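# Swap two misplaced pipettes back to their labelled carousel slots

## Task

Two pipettes on the carousel sit in each other's labelled spots. Rehang each one at the spot labelled with that pipette's own volume, which is printed on the top of its push button, so that the end of its finger hook lies behind the rail at the inner end of the slot. The carousel head can rotate. The task counts only if every pipette stays in place without the robot holding it.

## Robot and tools

ROBOT. Two 6-joint arms, left_arm and right_arm, each with a parallel two-finger gripper and a wrist camera. Base poses in the scene frame: left_arm at (+0.020, +0.308, 0) m, quat_wxyz (+1.000, 0, 0, +0.003); right_arm at (-0.029, -0.265, 0) m, quat_wxyz (+0.997, 0, 0, +0.077). Joint ranges in rad, base to gripper: waist -2.880..2.880, shoulder 0.000..3.142, elbow 0.000..3.019, wrist pitch -1.693..1.571, wrist yaw -1.571..1.571, wrist roll -2.094..2.094. An elbow never gets fully straight.

FRAME. One shared scene frame. Origin on the table surface midway between the arms, +z up, +x away from the robot over the table, left_arm on the +y side. The arm names do not refer to image sides. In each gripper's own frame the fingers extend along +z and close along y. end_effector_position is the point between the finger pads, roughly 1 cm short of the fingertips.

ROW FORMAT (used by execute_actions and move). A single list of 16 plain numbers covering both arms, even if only one moves: left_arm x, y, z, qw, qx, qy, qz, opening, then right_arm x, y, z, qw, qx, qy, qz, opening. x, y, z is an absolute target for that gripper's end_effector_position, in metres, scene frame. The quaternion is an absolute target orientation, w first, scene frame. Opening runs from -1 (closed) to +1 (fully open, 0.094 m). A call is refused, sending nothing, if any target lies more than 0.6 m from that arm's last reported position along any of its gripper's axes. Every control step, the commanded pose is clipped to within 70 mm and 16 degrees of the measured pose; inverse kinematics then favours position over orientation. To hold an orientation, repeat one fixed quaternion rather than copying the drifting reported one. For an arm that should stay still, resend exactly its last reported pose and its intended opening in every call.

TOOLS.
execute_actions: argument actions, a list with zero or one item. Empty list: no command, just returns state. An action: {"rows": [...], "steps": n}, up to 15 rows and steps 1 to 15 (default 15), each step 1/30 s; one row per step, the last row repeated if rows run out. A wait: {"steps": n}, n up to 300, counted from the previous result, so time spent replying is included. Optional pictures (boolean) turns camera images on or off; they are included by default. After an action ends, each arm only continues to its last clipped pose, so check the result and command the remainder.
move: target is one 16-number row as above; speed in m/s, 0.002 to 0.5, default 0.25, with rotation capped at twice that in rad/s. Each gripper follows a straight line to its target; both finish together, taking 0.5 to 10 s and stopping short if 10 s is not enough. Rotation takes the shorter way. Openings are sent at the start. Paths do not avoid obstacles or the other arm, and grippers can lag, wander, or overshoot speed, most when the arm is nearly extended. The result adds a move: line giving the ending (done, off_target, moving, held, fault) and limits that acted: paced means the sent pose was clipped; held means a check blocked some steps, after which the arm may move fast. It also reports each gripper's distance from its target. If only one arm is named, the other finished fine.
wait: seconds, 0 to 10; sends nothing new.
zoom_image: camera (cam_high, cam_left_wrist or cam_right_wrist) and region [x0, y0, x1, y1] in pixels from the top-left, at most 504 by 504, of that camera's latest image.
read_manual: section "licences"; returns licence text only.
finished_scene: scene, an integer; ends and grades the current scene irreversibly.

CAMERAS. cam_high 504x504 pinhole (fovy about 88.7 deg); cam_left_wrist and cam_right_wrist 616x616 fisheye. The wrist optical frame has +z forward, +x right, +y down in the image.

RESULTS. A state line, left_arm: ... | right_arm: ..., with each gripper's position and quat_wxyz in the scene frame; printed positions can be off, more at long reach. grip_measured gives finger opening on the command scale (the last Joint positions value is the opening in metres); each gripper reads off by up to about 1 mm. Joint torques are raw drive outputs with per-arm offsets and noise, nonzero even in free air. A pose unreachable line names an arm whose command the clearance check altered or blocked; HELD marks such steps. A Hand target line shows where the controller is currently driving each gripper. FAULT lines report arm stops; MOTOR HOT warns from 85 °C, and at 100 °C an OVER-TEMPERATURE FAULT drops that arm until it cools. The simulation keeps running while you reply.

PRACTICAL NOTES. Moves often finish a centimetre or more from the target, usually low, and commands of only a few mm may not move the hand at all. To grasp, command about 0.03 below grip_measured for a firm hold, less for a lighter one; pads push roughly 50 to 62 N, less on very thin parts, with a brief spike on first contact. Occasional disturbances may tug a held part or push loose items. Avoid knocking anything off the table, letting the arms collide or press each other, dropping or slipping parts, and fast or deep contacts: a faster approach or a target far beyond the contact point presses harder. A pipette must remain hooked on its own after release.

Each tool is called after "Request:" as name([rows], argument=value, ...), one row to a line, values as JSON.

## Session

Request:
execute_actions(actions=[])

Scene clock: 0.00 s of 21600.00 s.
left_arm: end_effector_position=(+0.6205, +0.5806, +0.1230) grip_measured=+1.000 end_effector_quat_wxyz=(+0.198, +0.035, +0.661, +0.723) | right_arm: end_effector_position=(+0.3577, -0.5754, +0.1991) grip_measured=+1.000 end_effector_quat_wxyz=(+0.238, +0.152, +0.904, -0.321)
Joint positions: left_arm=[ 0.194  2.151  1.13   1.266 -1.038  1.568  0.094] | right_arm=[-0.694  1.285  0.904 -0.45   0.399 -0.362  0.094]
Joint velocities: left_arm=[-0.005 -0.005  0.007  0.002  0.022  0.022  0.   ] | right_arm=[-0.005 -0.005 -0.027  0.002 -0.066 -0.066  0.   ]
Joint torques (N m, as the arm reports them, + toward a larger angle): no reading
Motor temperatures (°C, as the motors report them): left_arm=[26 28 39 26 27 24] | right_arm=[25 31 45 25 26 28]
Hand target (left_arm): +0.624, +0.581, +0.123; +0.200, +0.032, +0.660, +0.723
Hand target (right_arm): +0.365, -0.580, +0.214; +0.252, +0.155, +0.898, -0.326

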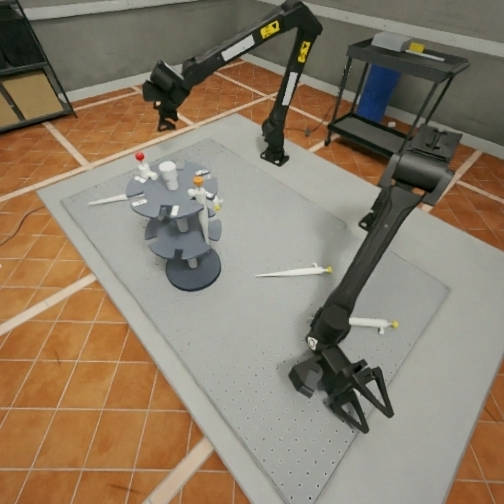

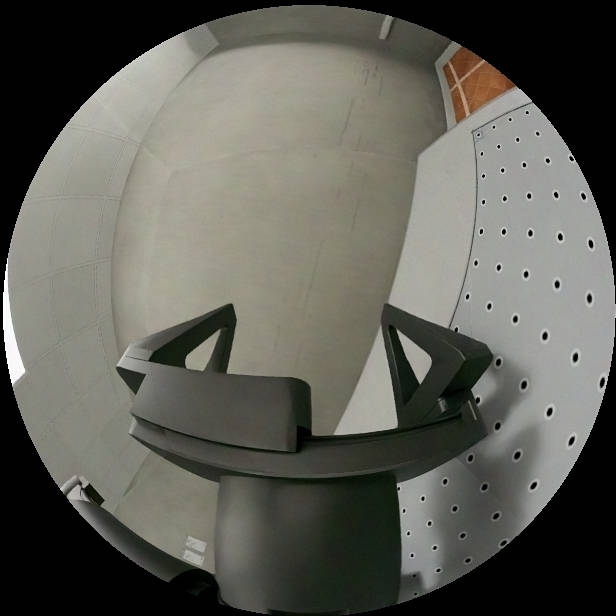

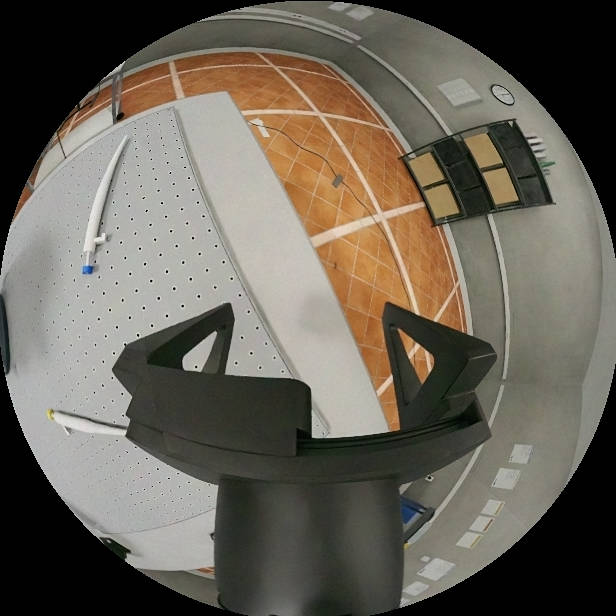

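Request:
zoom_image(camera="cam_high", region=[70, 140, 250, 300])

Request:
zoom_image(camera="cam_high", region=[240, 240, 440, 440])

Region (70, 140, 250, 300) of cam_high's 504x504 image, scaled by 2.800, with more detail than that image has.

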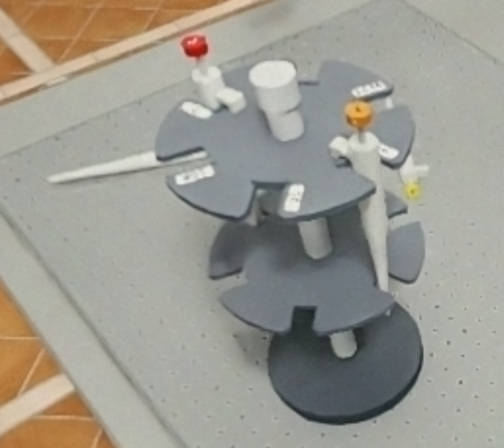

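Region (240, 240, 440, 440) of cam_high's 504x504 image, scaled by 2.520, with more detail than that image has.

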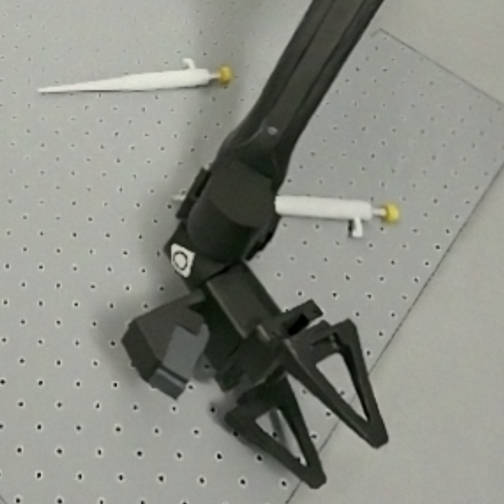

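Request:
move(target=[0.42, 0.20, 0.45, 0.3596, 0.3160, 0.8682, -0.1309, 0.2, 0.42, -0.19, 0.45, 0.3596, -0.3160, 0.8682, 0.1309, 0.2], speed=0.4)

Scene clock: 122.90 s of 21600.00 s.
left_arm: end_effector_position=(+0.4184, +0.2072, +0.4234) grip_measured=+0.202 end_effector_quat_wxyz=(+0.344, +0.320, +0.873, -0.128) | right_arm: end_effector_position=(+0.4103, -0.1967, +0.4294) grip_measured=+0.201 end_effector_quat_wxyz=(+0.351, -0.304, +0.876, +0.133)
Joint positions: left_arm=[-0.085  1.072  1.371 -1.223  0.413  0.485  0.056] | right_arm=[-0.176  1.172  1.456 -1.223 -0.476 -0.532  0.056]
Joint velocities: left_arm=[-0.015  0.005  0.002 -0.002  0.022 -0.007 -0.   ] | right_arm=[-0.005 -0.005  0.007  0.002  0.022  0.022  0.002]
Joint torques (N m, as the arm reports them, + toward a larger angle): left_arm=[-1.37 -7.79 16.41  0.48  0.25 -0.07] | right_arm=[ 1.32 -6.42 13.12  1.07 -0.44 -0.1 ]
Motor temperatures (°C, as the motors report them): left_arm=[26 32 41 26 27 24] | right_arm=[25 31 52 25 26 28]
Hand target (left_arm): +0.418, +0.204, +0.449; +0.360, +0.320, +0.867, -0.127
Hand target (right_arm): +0.417, -0.192, +0.450; +0.363, -0.316, +0.867, +0.130
Off the commanded pose (left_arm): 0.028 m, 2 deg.
Off the commanded pose (right_arm): 0.024 m, 2 deg.
After step 90, 117.00 s passed at rest.
move: off_target (left_arm, right_arm)

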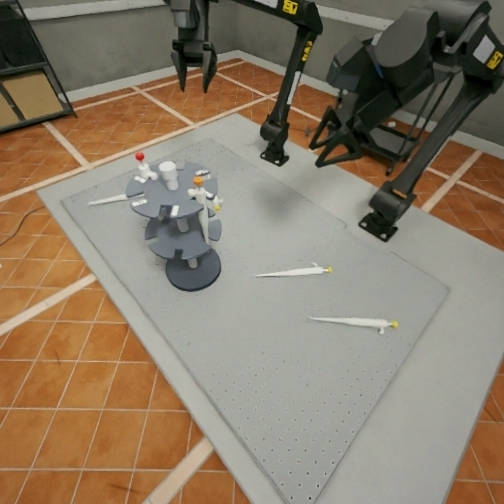

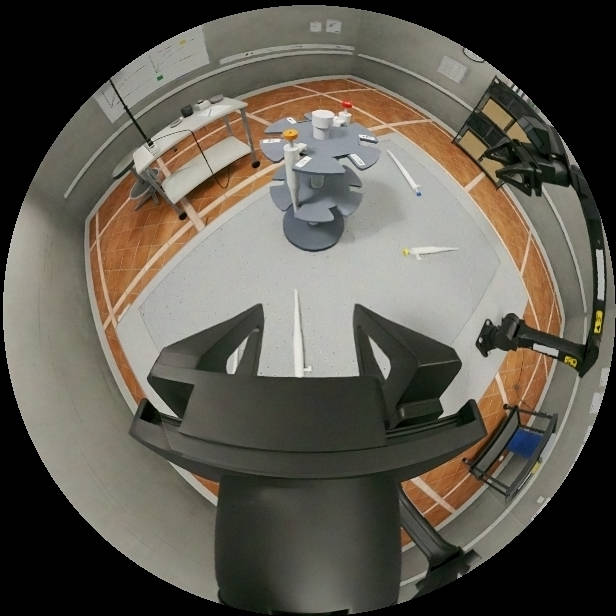

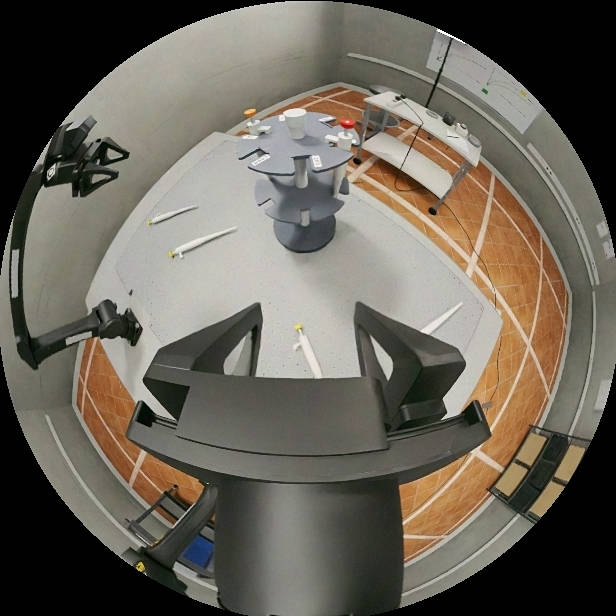

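Request:
zoom_image(camera="cam_left_wrist", region=[250, 90, 400, 190])

Request:
zoom_image(camera="cam_right_wrist", region=[225, 95, 375, 195])

Region (250, 90, 400, 190) of cam_left_wrist's 616x616 image, scaled by 3.360, with more detail than that image has.

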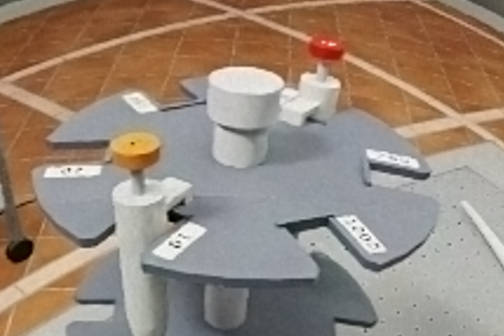

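Region (225, 95, 375, 195) of cam_right_wrist's 616x616 image, scaled by 3.360, with more detail than that image has.

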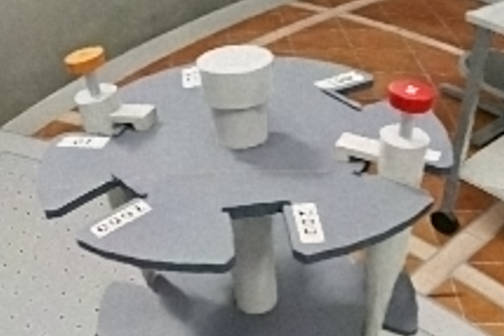

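Request:
zoom_image(camera="cam_high", region=[120, 150, 225, 225])

Request:
zoom_image(camera="cam_left_wrist", region=[255, 110, 325, 160])

Region (120, 150, 225, 225) of cam_high's 504x504 image, scaled by 4.800, with more detail than that image has; it fills the top 360 rows of this view, and the rest is white.

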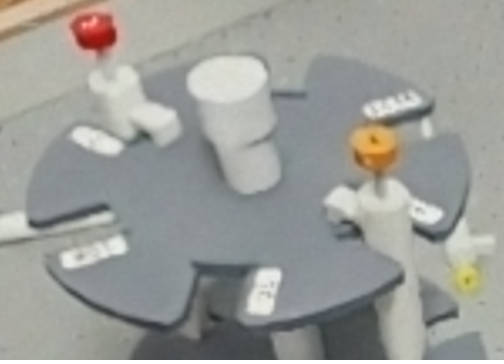

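Region (255, 110, 325, 160) of cam_left_wrist's 616x616 image, scaled by 7.200, with more detail than that image has; it fills the top 360 rows of this view, and the rest is white.

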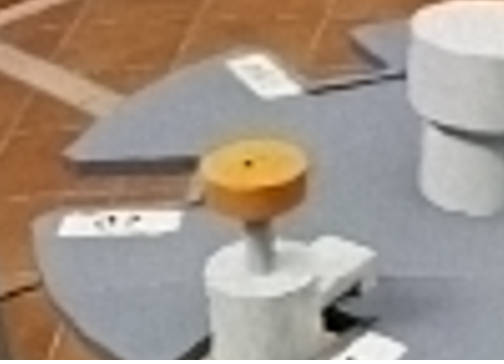

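Request:
zoom_image(camera="cam_left_wrist", region=[385, 230, 465, 275])

Request:
zoom_image(camera="cam_right_wrist", region=[270, 310, 350, 385])

Region (385, 230, 465, 275) of cam_left_wrist's 616x616 image, scaled by 6.300, with more detail than that image has; it fills the top 284 rows of this view, and the rest is white.

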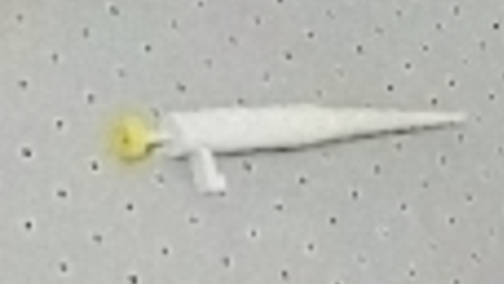

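Region (270, 310, 350, 385) of cam_right_wrist's 616x616 image, scaled by 6.300, with more detail than that image has; it fills the top 472 rows of this view, and the rest is white.

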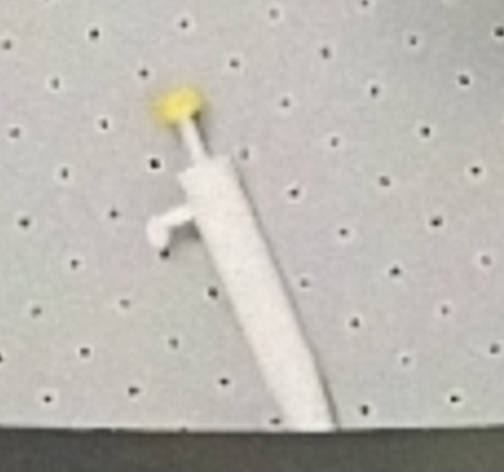

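Request:
move(target=[0.232, 0.524, 0.11, 0.0, 0.917, -0.399, 0.0, -0.7, 0.354, -0.250, 0.10, 0.0877, 0.4976, -0.8499, -0.1498, -0.1], speed=0.4)

Scene clock: 217.87 s of 21600.00 s.
left_arm: end_effector_position=(+0.2350, +0.5253, +0.1121) grip_measured=-0.698 end_effector_quat_wxyz=(-0.002, +0.912, -0.410, -0.003) | right_arm: end_effector_position=(+0.3606, -0.2520, +0.1090) grip_measured=-0.099 end_effector_quat_wxyz=(-0.076, -0.489, +0.856, +0.149)
Joint positions: left_arm=[ 0.782  1.217  0.81  -1.161 -0.008 -1.508  0.014] | right_arm=[-0.193  1.633  1.195 -1.424 -0.17  -1.101  0.042]
Joint velocities: left_arm=[-0.005  0.005 -0.007  0.002  0.066 -0.051  0.001] | right_arm=[ 0.005 -0.005 -0.012  0.007 -0.022 -0.007 -0.001]
Joint torques (N m, as the arm reports them, + toward a larger angle): left_arm=[ 0.12 -8.27  9.79  0.05 -0.19 -0.03] | right_arm=[  1.56 -11.44   6.24  -0.09  -0.08  -0.16]
Motor temperatures (°C, as the motors report them): left_arm=[26 29 47 26 27 24] | right_arm=[25 29 56 25 26 28]
Hand target (left_arm): +0.234, +0.527, +0.110; +0.001, +0.915, -0.403, -0.006
Hand target (right_arm): +0.358, -0.250, +0.102; -0.086, -0.496, +0.850, +0.153
Off the commanded pose (left_arm): 0.004 m, 1 deg.
Off the commanded pose (right_arm): 0.011 m, 2 deg.
After step 90, 87.60 s passed at rest.
move: off_target (right_arm)

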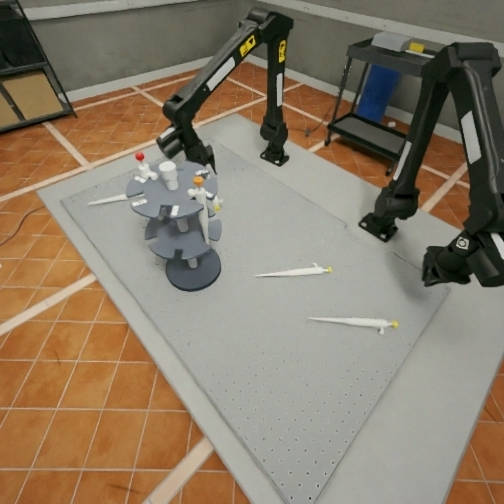

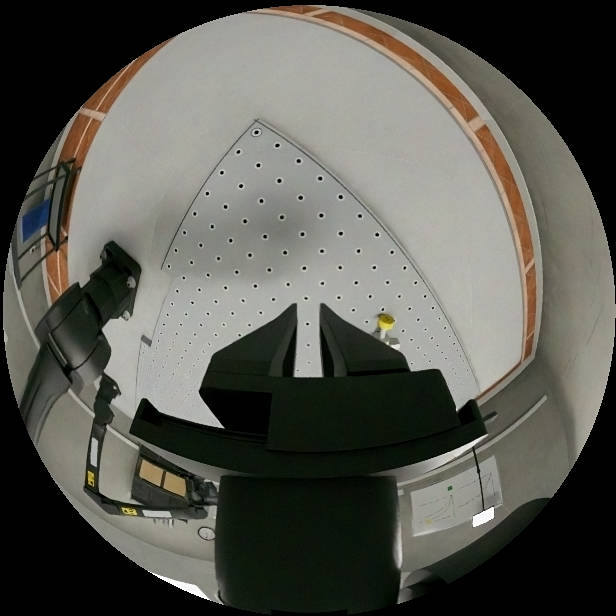

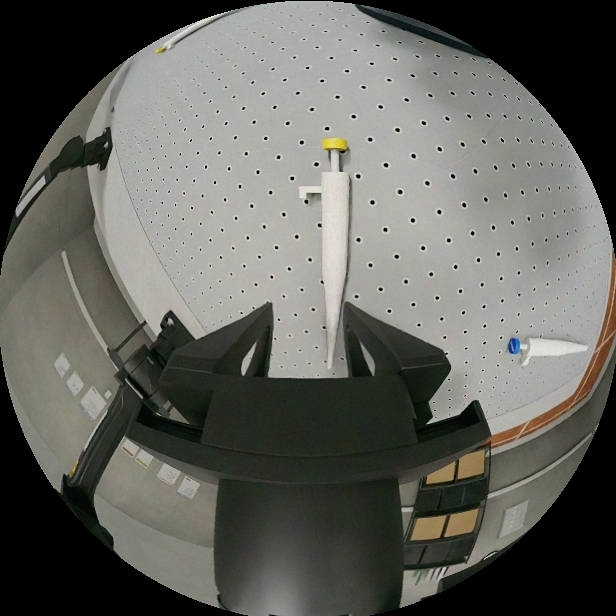

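Request:
zoom_image(camera="cam_left_wrist", region=[360, 300, 415, 350])

Region (360, 300, 415, 350) of cam_left_wrist's 616x616 image, scaled by 9.164, with more detail than that image has; it fills the top 458 rows of this view, and the rest is white.

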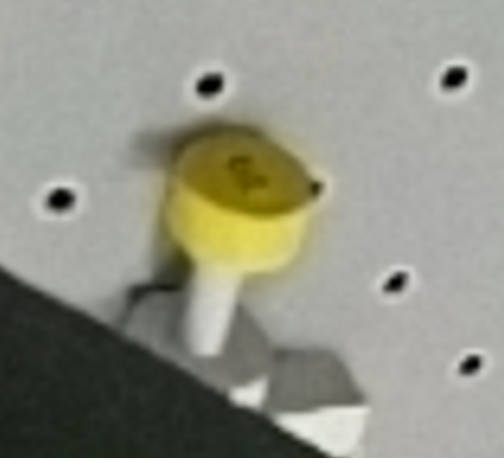

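Request:
move(target=[0.4375, 0.448, 0.12, -0.159, 0.903, -0.393, 0.0693, -0.1, 0.348, -0.247, 0.04, 0.0877, 0.4976, -0.8499, -0.1498, -0.1], speed=0.2)

Scene clock: 244.37 s of 21600.00 s.
left_arm: end_effector_position=(+0.4141, +0.4387, +0.1070) grip_measured=-0.102 end_effector_quat_wxyz=(-0.146, +0.903, -0.400, +0.054) | right_arm: end_effector_position=(+0.3499, -0.2524, +0.0499) grip_measured=-0.099 end_effector_quat_wxyz=(-0.081, -0.489, +0.856, +0.149)
Joint positions: left_arm=[ 0.249  1.359  0.889 -0.831 -0.159 -2.031  0.042] | right_arm=[-0.193  1.692  1.092 -1.271 -0.165 -1.102  0.042]
Joint velocities: left_arm=[ 0.015  0.005 -0.002 -0.002  0.037 -0.037  0.   ] | right_arm=[ 0.005 -0.015 -0.002 -0.002 -0.066  0.037 -0.   ]
Joint torques (N m, as the arm reports them, + toward a larger angle): left_arm=[-0.89 -8.68 14.45  1.   -0.3   0.01] | right_arm=[  2.27 -10.74   5.71   0.75  -0.09  -0.1 ]
Motor temperatures (°C, as the motors report them): left_arm=[26 29 43 26 27 24] | right_arm=[25 30 50 25 26 28]
Hand target (left_arm): +0.436, +0.445, +0.121; -0.161, +0.903, -0.391, +0.072
Hand target (right_arm): +0.349, -0.247, +0.040; -0.088, -0.498, +0.850, +0.150
Off the commanded pose (left_arm): 0.028 m, 2 deg.
Off the commanded pose (right_arm): 0.011 m, 1 deg.
After step 90, 21.90 s passed at rest.
move: off_target (left_arm, right_arm)

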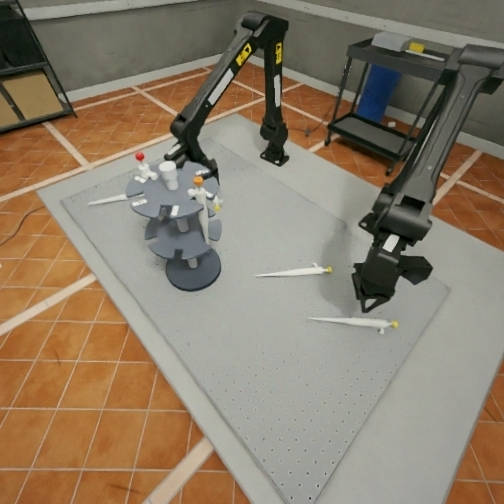

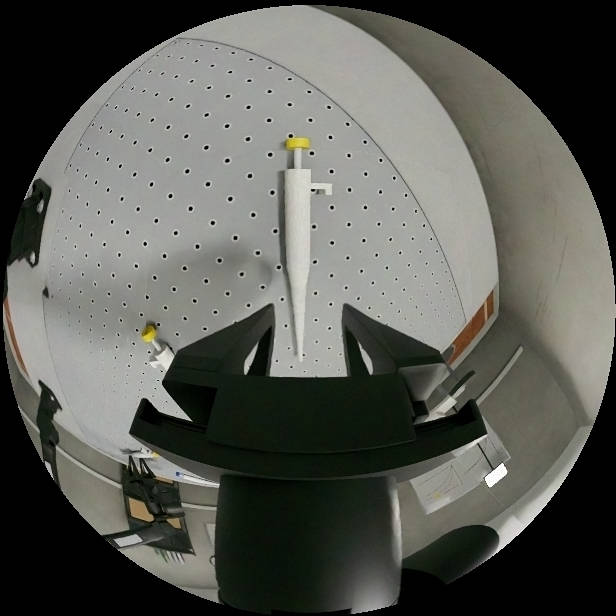

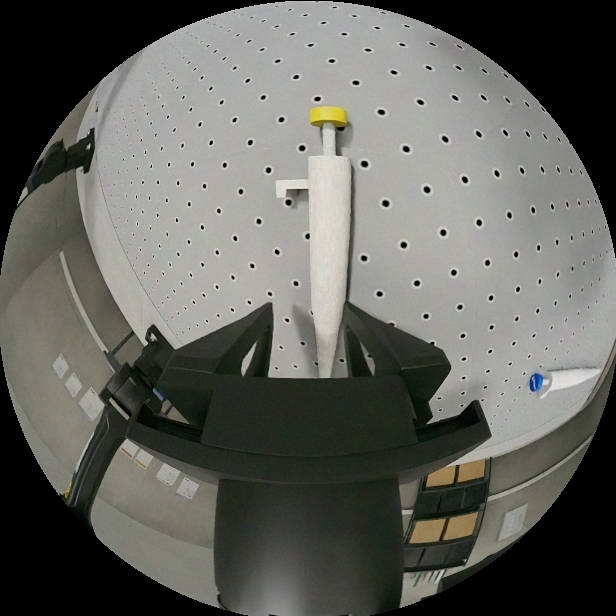

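Request:
zoom_image(camera="cam_left_wrist", region=[125, 315, 180, 370])

Region (125, 315, 180, 370) of cam_left_wrist's 616x616 image, scaled by 9.164, with more detail than that image has.

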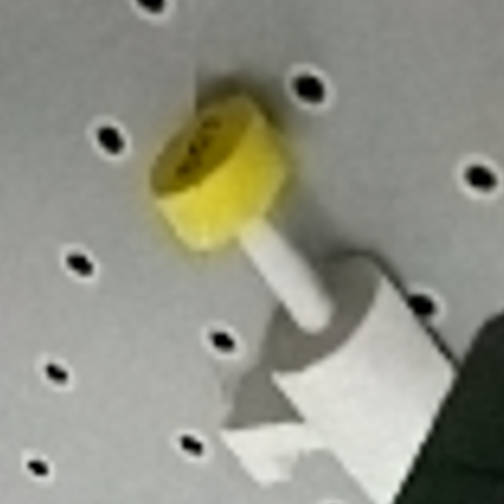

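Request:
move(target=[0.448, 0.462, 0.055, -0.159, 0.903, -0.393, 0.0693, -0.1, 0.352, -0.240, 0.014, 0.0877, 0.4976, -0.8499, -0.1498, -0.1], speed=0.1)

Scene clock: 254.87 s of 21600.00 s.
left_arm: end_effector_position=(+0.4466, +0.4576, +0.0611) grip_measured=-0.102 end_effector_quat_wxyz=(-0.159, +0.903, -0.392, +0.069) | right_arm: end_effector_position=(+0.3551, -0.2496, +0.0364) grip_measured=-0.099 end_effector_quat_wxyz=(-0.076, -0.493, +0.855, +0.144)
Joint positions: left_arm=[ 0.273  1.502  0.889 -0.645 -0.156 -2.018  0.042] | right_arm=[-0.185  1.716  1.085 -1.225 -0.164 -1.101  0.042]
Joint velocities: left_arm=[-0.005 -0.005  0.017  0.012 -0.037 -0.007  0.   ] | right_arm=[-0.015  0.015  0.002 -0.017  0.066 -0.095 -0.001]
Joint torques (N m, as the arm reports them, + toward a larger angle): left_arm=[ -0.29 -11.3    9.1    1.24  -0.07   0.13] | right_arm=[ 2.32 -9.24  5.08  1.78 -0.26  0.09]
Motor temperatures (°C, as the motors report them): left_arm=[26 29 45 26 27 24] | right_arm=[25 30 49 25 26 28]
Hand target (left_arm): +0.448, +0.461, +0.055; -0.159, +0.903, -0.393, +0.069
Hand target (right_arm): +0.351, -0.240, +0.015; -0.088, -0.497, +0.850, +0.150
Off the commanded pose (left_arm): 0.008 m, 0 deg.
Off the commanded pose (right_arm): 0.025 m, 2 deg.
After step 90, 6.47 s passed at rest.
move: off_target (right_arm)

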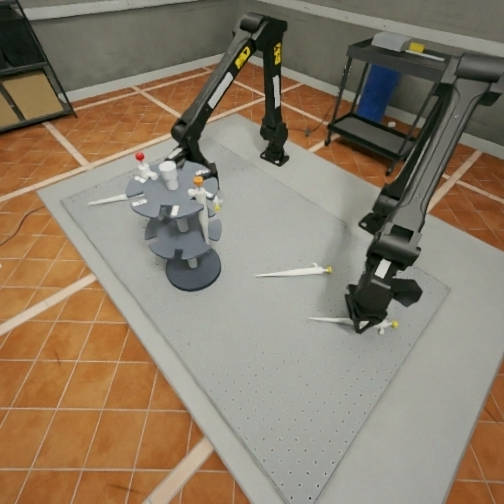

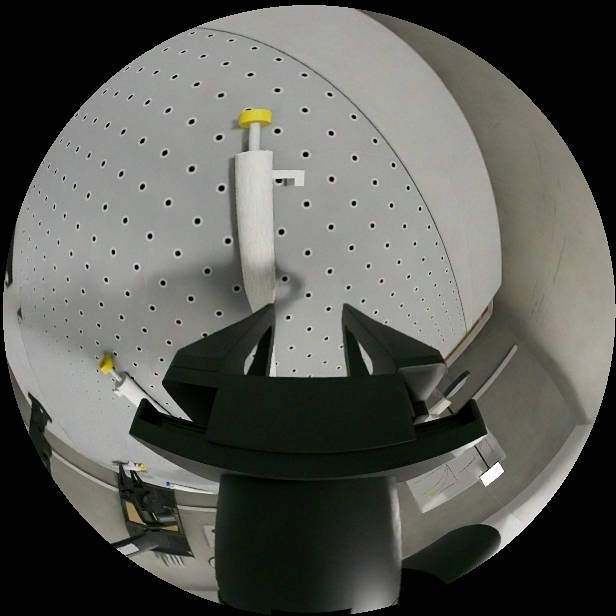

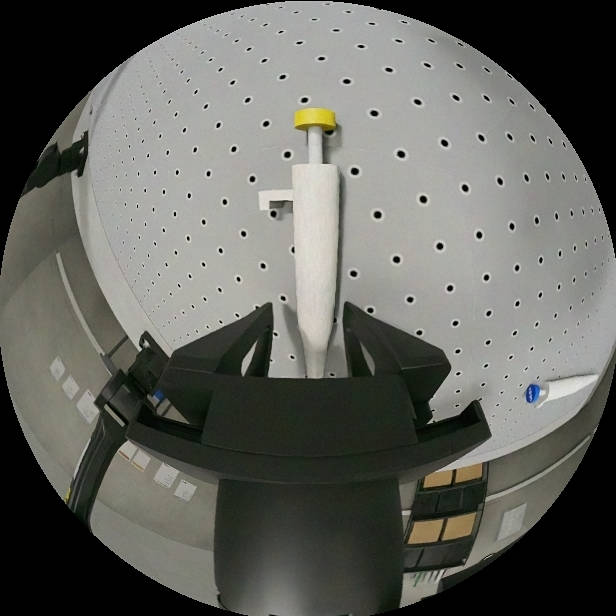

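Request:
execute_actions([
  {"rows": [[0.420, 0.448, 0.055, -0.159, 0.903, -0.393, 0.0693, -0.1, 0.354, -0.247, 0.03, 0.0877, 0.4976, -0.8499, -0.1498, -0.61]], "steps": 15},
])

Scene clock: 263.33 s of 21600.00 s.
left_arm: end_effector_position=(+0.4200, +0.4500, +0.0541) grip_measured=-0.102 end_effector_quat_wxyz=(-0.156, +0.904, -0.393, +0.065) | right_arm: end_effector_position=(+0.3544, -0.2498, +0.0351) grip_measured=-0.583 end_effector_quat_wxyz=(-0.078, -0.493, +0.854, +0.145)
Joint positions: left_arm=[ 0.273  1.451  0.813 -0.63  -0.156 -2.018  0.042] | right_arm=[-0.185  1.719  1.085 -1.226 -0.163 -1.101  0.02 ]
Joint velocities: left_arm=[ 0.005  0.005  0.012  0.012 -0.037  0.007  0.001] | right_arm=[-0.005  0.005  0.012 -0.007  0.007  0.007  0.   ]
Joint torques (N m, as the arm reports them, + toward a larger angle): left_arm=[ -1.28 -11.79   8.04   1.09  -0.24   0.05] | right_arm=[  1.27 -11.85   6.5   -0.29  -0.11  -0.08]
Motor temperatures (°C, as the motors report them): left_arm=[26 29 43 26 27 24] | right_arm=[25 30 48 25 26 28]
Hand target (left_arm): +0.420, +0.448, +0.055; -0.159, +0.903, -0.393, +0.069
Hand target (right_arm): +0.354, -0.247, +0.030; -0.088, -0.498, +0.850, +0.150
Off the commanded pose (left_arm): 0.002 m, 1 deg.
Off the commanded pose (right_arm): 0.006 m, 1 deg.
Steps of this call (steps 1 to 90: nothing new was sent; then 4.97 s passed at rest; steps 91 to 105: all 15 steps of this action). Readings (end_effector_position):
91: left_arm (+0.4447, +0.4571, +0.0599) | right_arm (+0.3551, -0.2497, +0.0364)
92: left_arm (+0.4410, +0.4560, +0.0590) | right_arm (+0.3550, -0.2498, +0.0361)
94: left_arm (+0.4278, +0.4522, +0.0553) | right_arm (+0.3544, -0.2498, +0.0351)
98: left_arm (+0.4200, +0.4500, +0.0540) | right_arm (+0.3544, -0.2498, +0.0351)
105: the state above

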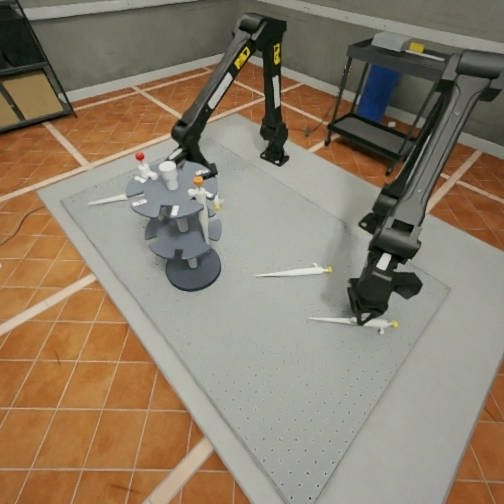

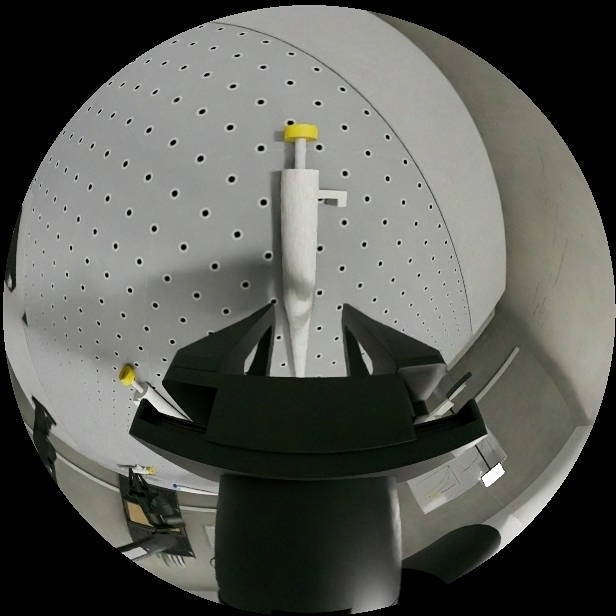

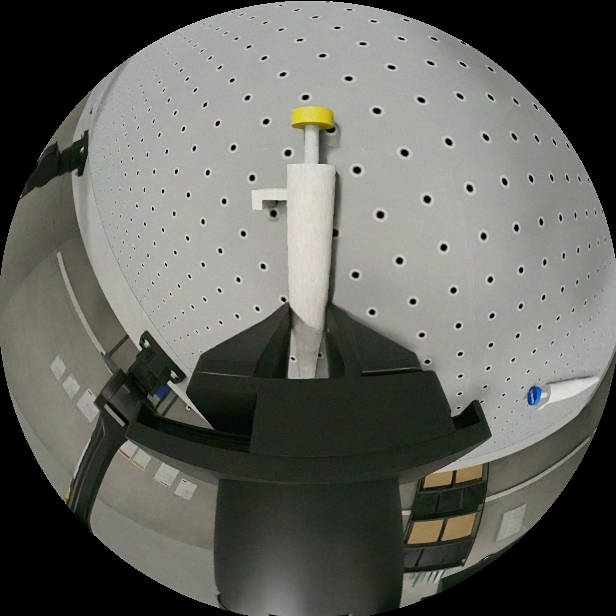

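Request:
execute_actions([
  {"rows": [[0.422, 0.452, 0.045, -0.159, 0.903, -0.393, 0.0693, -0.1, 0.354, -0.249, 0.045, 0.0877, 0.4976, -0.8499, -0.1498, -0.615], [0.422, 0.452, 0.045, -0.159, 0.903, -0.393, 0.0693, -0.1, 0.354, -0.249, 0.055, 0.0877, 0.4976, -0.8499, -0.1498, -0.615], [0.423, 0.452, 0.040, -0.159, 0.903, -0.393, 0.0693, -0.1, 0.354, -0.249, 0.065, 0.0877, 0.4976, -0.8499, -0.1498, -0.615], [0.423, 0.453, 0.036, -0.159, 0.903, -0.393, 0.0693, -0.1, 0.354, -0.249, 0.075, 0.0877, 0.4976, -0.8499, -0.1498, -0.615], [0.423, 0.453, 0.033, -0.159, 0.903, -0.393, 0.0693, -0.1, 0.354, -0.249, 0.085, 0.0877, 0.4976, -0.8499, -0.1498, -0.615], [0.423, 0.453, 0.030, -0.159, 0.903, -0.393, 0.0693, -0.1, 0.354, -0.249, 0.095, 0.0877, 0.4976, -0.8499, -0.1498, -0.615], [0.423, 0.453, 0.027, -0.159, 0.903, -0.393, 0.0693, -0.1, 0.354, -0.249, 0.105, 0.0877, 0.4976, -0.8499, -0.1498, -0.615], [0.423, 0.453, 0.025, -0.159, 0.903, -0.393, 0.0693, -0.1, 0.354, -0.249, 0.115, 0.0877, 0.4976, -0.8499, -0.1498, -0.615], [0.423, 0.453, 0.024, -0.159, 0.903, -0.393, 0.0693, -0.1, 0.354, -0.249, 0.125, 0.0877, 0.4976, -0.8499, -0.1498, -0.615], [0.423, 0.453, 0.024, -0.159, 0.903, -0.393, 0.0693, -0.1, 0.354, -0.249, 0.135, 0.0877, 0.4976, -0.8499, -0.1498, -0.615], [0.423, 0.453, 0.024, -0.159, 0.903, -0.393, 0.0693, -0.1, 0.354, -0.249, 0.14, 0.0877, 0.4976, -0.8499, -0.1498, -0.615]], "steps": 15},
])

Scene clock: 274.20 s of 21600.00 s.
left_arm: end_effector_position=(+0.4260, +0.4517, +0.0337) grip_measured=-0.102 end_effector_quat_wxyz=(-0.162, +0.903, -0.392, +0.072) | right_arm: end_effector_position=(+0.3387, -0.2494, +0.1205) grip_measured=-0.583 end_effector_quat_wxyz=(-0.101, -0.489, +0.852, +0.159)
Joint positions: left_arm=[ 0.273  1.499  0.792 -0.543 -0.156 -2.018  0.042] | right_arm=[-0.185  1.601  1.177 -1.49  -0.162 -1.101  0.02 ]
Joint velocities: left_arm=[-0.005  0.015 -0.022  0.022  0.037 -0.022 -0.   ] | right_arm=[-0.005 -0.19   0.335 -0.159 -0.081 -0.022 -0.001]
Joint torques (N m, as the arm reports them, + toward a larger angle): left_arm=[  0.29 -10.57   7.74   1.16  -0.13   0.15] | right_arm=[  0.64 -12.8    8.88  -0.95  -0.12  -0.13]
Motor temperatures (°C, as the motors report them): left_arm=[26 29 42 26 27 24] | right_arm=[25 30 48 25 26 28]
Hand target (left_arm): +0.423, +0.453, +0.024; -0.159, +0.903, -0.393, +0.069
Hand target (right_arm): +0.351, -0.249, +0.140; -0.087, -0.497, +0.850, +0.150
Off the commanded pose (left_arm): 0.010 m, 0 deg.
Off the commanded pose (right_arm): 0.025 m, 2 deg.
Steps of this call (steps 1 to 90: nothing new was sent; then 7.37 s passed at rest; steps 91 to 105: all 15 steps of this action). Readings (end_effector_position):
91: left_arm (+0.4208, +0.4502, +0.0544) | right_arm (+0.3534, -0.2498, +0.0354)
92: left_arm (+0.4221, +0.4506, +0.0548) | right_arm (+0.3508, -0.2497, +0.0362)
94: left_arm (+0.4261, +0.4517, +0.0558) | right_arm (+0.3421, -0.2494, +0.0396)
98: left_arm (+0.4306, +0.4530, +0.0494) | right_arm (+0.3266, -0.2491, +0.0585)
105: the state above

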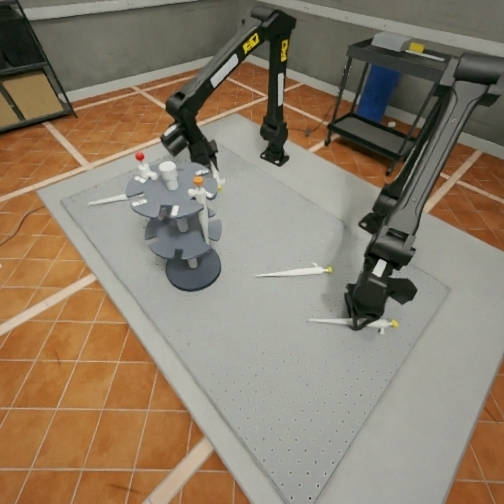

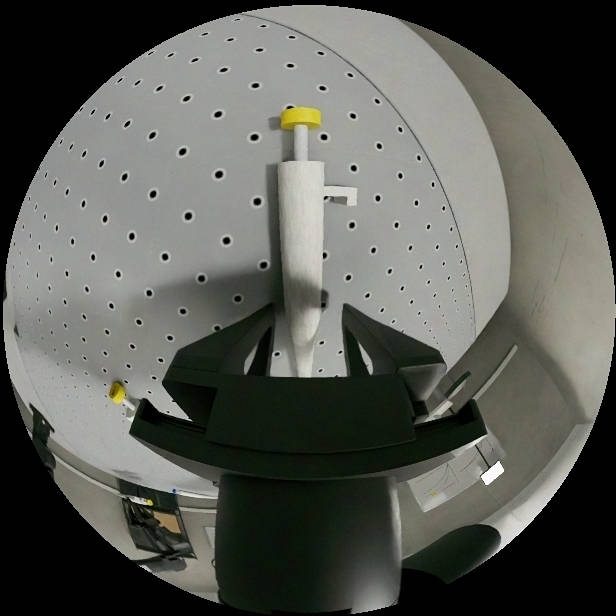

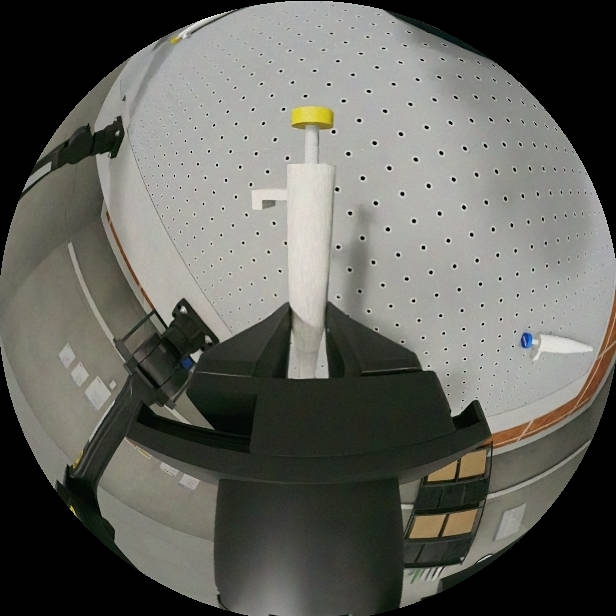

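Request:
execute_actions([
  {"rows": [[0.424, 0.452, 0.020, -0.159, 0.903, -0.393, 0.0693, -0.1, 0.354, -0.249, 0.15, 0.0877, 0.4976, -0.8499, -0.1498, -0.615], [0.424, 0.452, 0.020, -0.159, 0.903, -0.393, 0.0693, -0.1, 0.354, -0.249, 0.16, 0.0877, 0.4976, -0.8499, -0.1498, -0.615], [0.424, 0.452, 0.020, -0.159, 0.903, -0.393, 0.0693, -0.1, 0.354, -0.249, 0.17, 0.0877, 0.4976, -0.8499, -0.1498, -0.615], [0.424, 0.452, 0.020, -0.159, 0.903, -0.393, 0.0693, -0.1, 0.354, -0.249, 0.18, 0.0877, 0.4976, -0.8499, -0.1498, -0.615], [0.424, 0.452, 0.022, -0.159, 0.903, -0.393, 0.0693, -0.605, 0.354, -0.249, 0.19, 0.0877, 0.4976, -0.8499, -0.1498, -0.615]], "steps": 15},
])

Scene clock: 288.00 s of 21600.00 s.
left_arm: end_effector_position=(+0.4288, +0.4524, +0.0336) grip_measured=-0.578 end_effector_quat_wxyz=(-0.165, +0.902, -0.391, +0.076) | right_arm: end_effector_position=(+0.3420, -0.2485, +0.1692) grip_measured=-0.583 end_effector_quat_wxyz=(-0.106, -0.489, +0.851, +0.161)
Joint positions: left_arm=[ 0.273  1.501  0.792 -0.529 -0.155 -2.018  0.02 ] | right_arm=[-0.182  1.571  1.275 -1.628 -0.161 -1.101  0.02 ]
Joint velocities: left_arm=[-0.015 -0.005 -0.007  0.017 -0.007  0.007 -0.   ] | right_arm=[-0.005  0.005 -0.007 -0.017 -0.022 -0.022 -0.002]
Joint torques (N m, as the arm reports them, + toward a larger angle): left_arm=[ -0.83 -10.52   7.2    1.16  -0.17   0.13] | right_arm=[  0.88 -14.26  10.54  -1.23  -0.12  -0.16]
Motor temperatures (°C, as the motors report them): left_arm=[26 29 41 26 27 24] | right_arm=[25 31 49 25 26 28]
Hand target (left_arm): +0.424, +0.452, +0.022; -0.159, +0.903, -0.393, +0.069
Hand target (right_arm): +0.352, -0.249, +0.190; -0.088, -0.498, +0.850, +0.150
Off the commanded pose (left_arm): 0.013 m, 1 deg.
Off the commanded pose (right_arm): 0.024 m, 3 deg.
Steps of this call (steps 1 to 160: nothing new was sent; then 7.97 s passed at rest; steps 161 to 175: all 15 steps of this action). Readings (end_effector_position):
161: left_arm (+0.4270, +0.4520, +0.0340) | right_arm (+0.3428, -0.2486, +0.1262)
162: left_arm (+0.4276, +0.4522, +0.0339) | right_arm (+0.3409, -0.2485, +0.1276)
164: left_arm (+0.4287, +0.4525, +0.0340) | right_arm (+0.3358, -0.2484, +0.1335)
168: left_arm (+0.4289, +0.4524, +0.0339) | right_arm (+0.3359, -0.2484, +0.1539)
175: the state above

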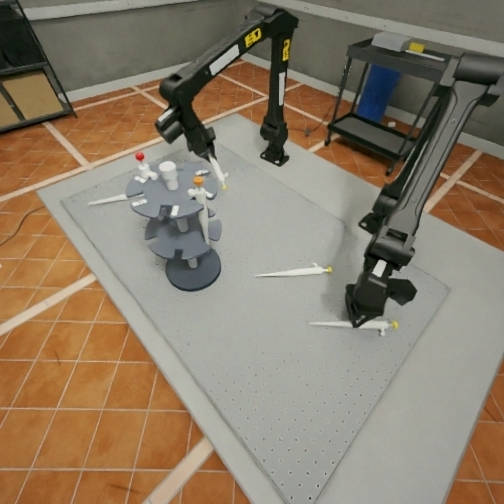

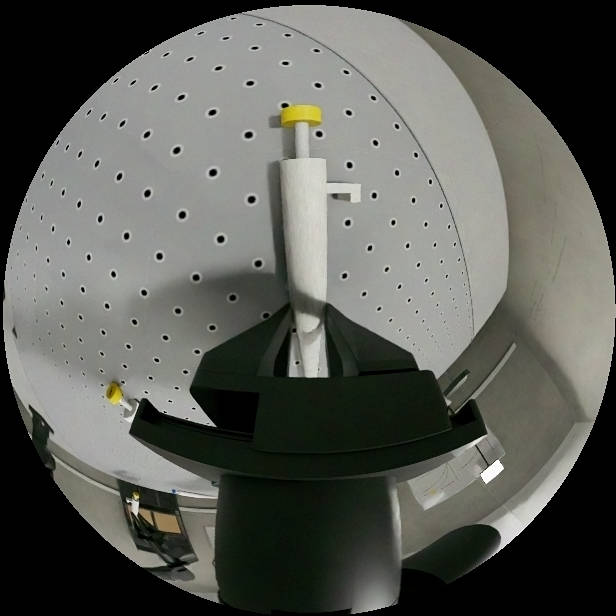

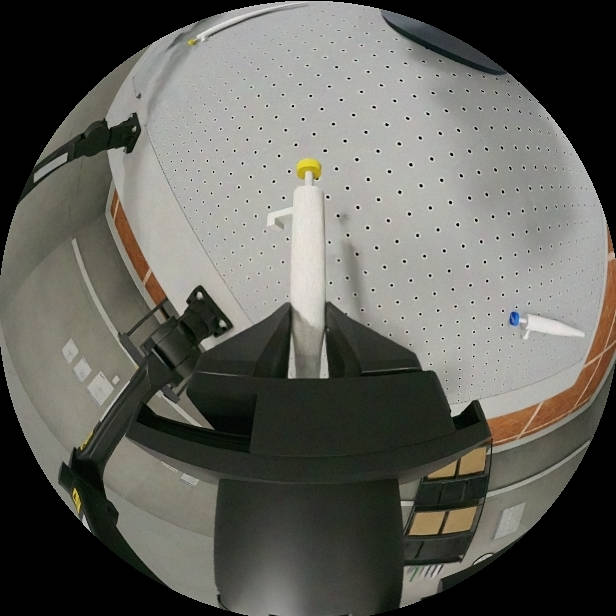

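Request:
move(target=[0.55, 0.30, 0.40, 0.6645, 0.2418, 0.6645, -0.2418, -0.63, 0.352, -0.249, 0.03, 0.0877, 0.4976, -0.8499, -0.1498, -0.60], speed=0.5)

Scene clock: 311.10 s of 21600.00 s.
left_arm: end_effector_position=(+0.5359, +0.2908, +0.3764) grip_measured=-0.578 end_effector_quat_wxyz=(+0.657, +0.227, +0.673, -0.253) | right_arm: end_effector_position=(+0.3553, -0.2489, +0.0422) grip_measured=-0.583 end_effector_quat_wxyz=(-0.081, -0.497, +0.851, +0.146)
Joint positions: left_arm=[ 0.231  1.236  0.885  0.338  0.932 -0.032  0.02 ] | right_arm=[-0.182  1.715  1.099 -1.252 -0.161 -1.109  0.02 ]
Joint velocities: left_arm=[-0.005 -0.005 -0.007  0.007  0.007  0.11  -0.001] | right_arm=[-0.005  0.005 -0.002 -0.012  0.022  0.007  0.   ]
Joint torques (N m, as the arm reports them, + toward a larger angle): left_arm=[ 0.03 -8.95 17.18  1.    0.08  0.09] | right_arm=[  0.89 -11.43   5.64   0.86  -0.11  -0.04]
Motor temperatures (°C, as the motors report them): left_arm=[26 29 42 26 27 24] | right_arm=[25 31 51 25 26 28]
Hand target (left_arm): +0.547, +0.298, +0.400; +0.669, +0.236, +0.663, -0.241
Hand target (right_arm): +0.354, -0.249, +0.030; -0.088, -0.498, +0.850, +0.150
Off the commanded pose (left_arm): 0.029 m, 3 deg.
Off the commanded pose (right_arm): 0.013 m, 1 deg.
After step 90, 16.60 s passed at rest.
move: off_target (left_arm, right_arm)

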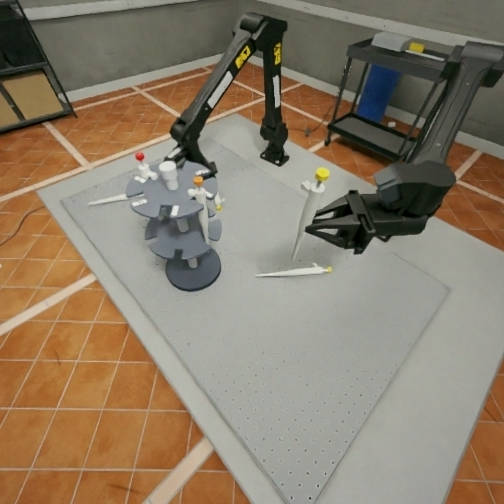

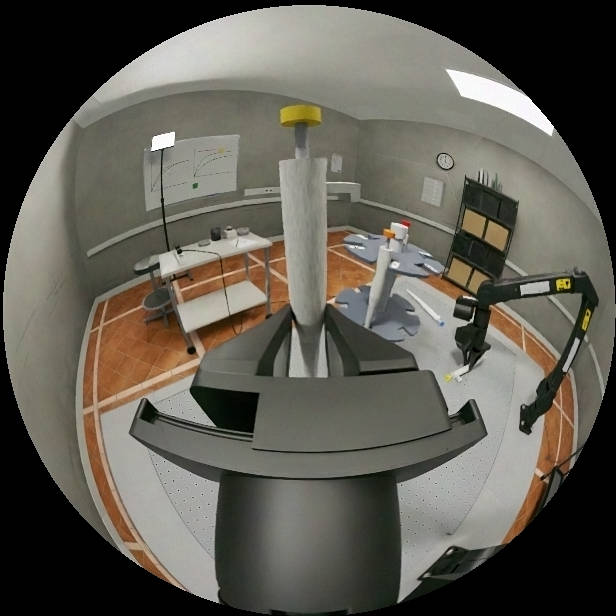

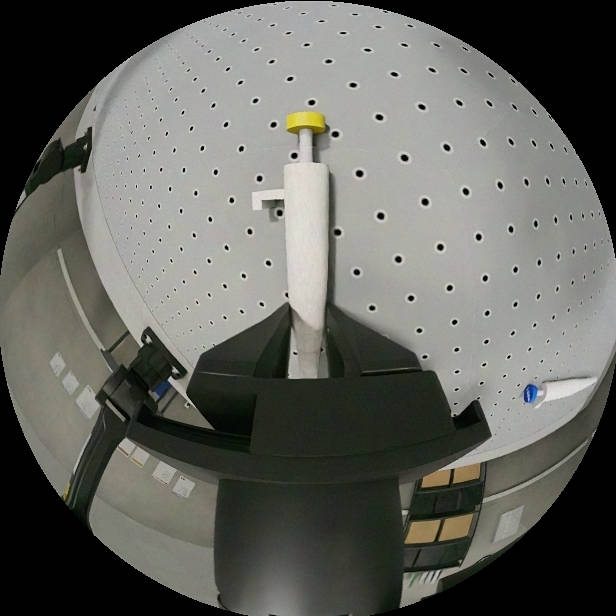

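Request:
zoom_image(camera="cam_high", region=[295, 160, 345, 205])

Region (295, 160, 345, 205) of cam_high's 504x504 image, scaled by 10.080, with more detail than that image has; it fills the top 454 rows of this view, and the rest is white.

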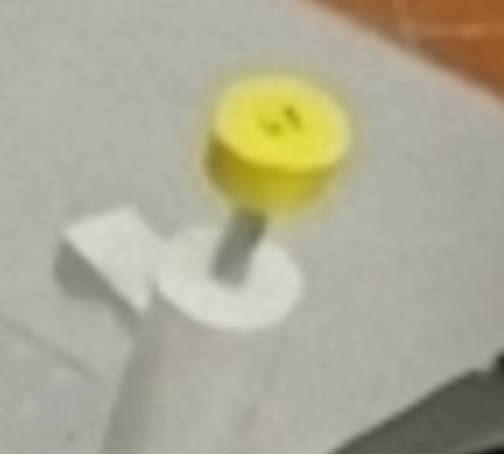

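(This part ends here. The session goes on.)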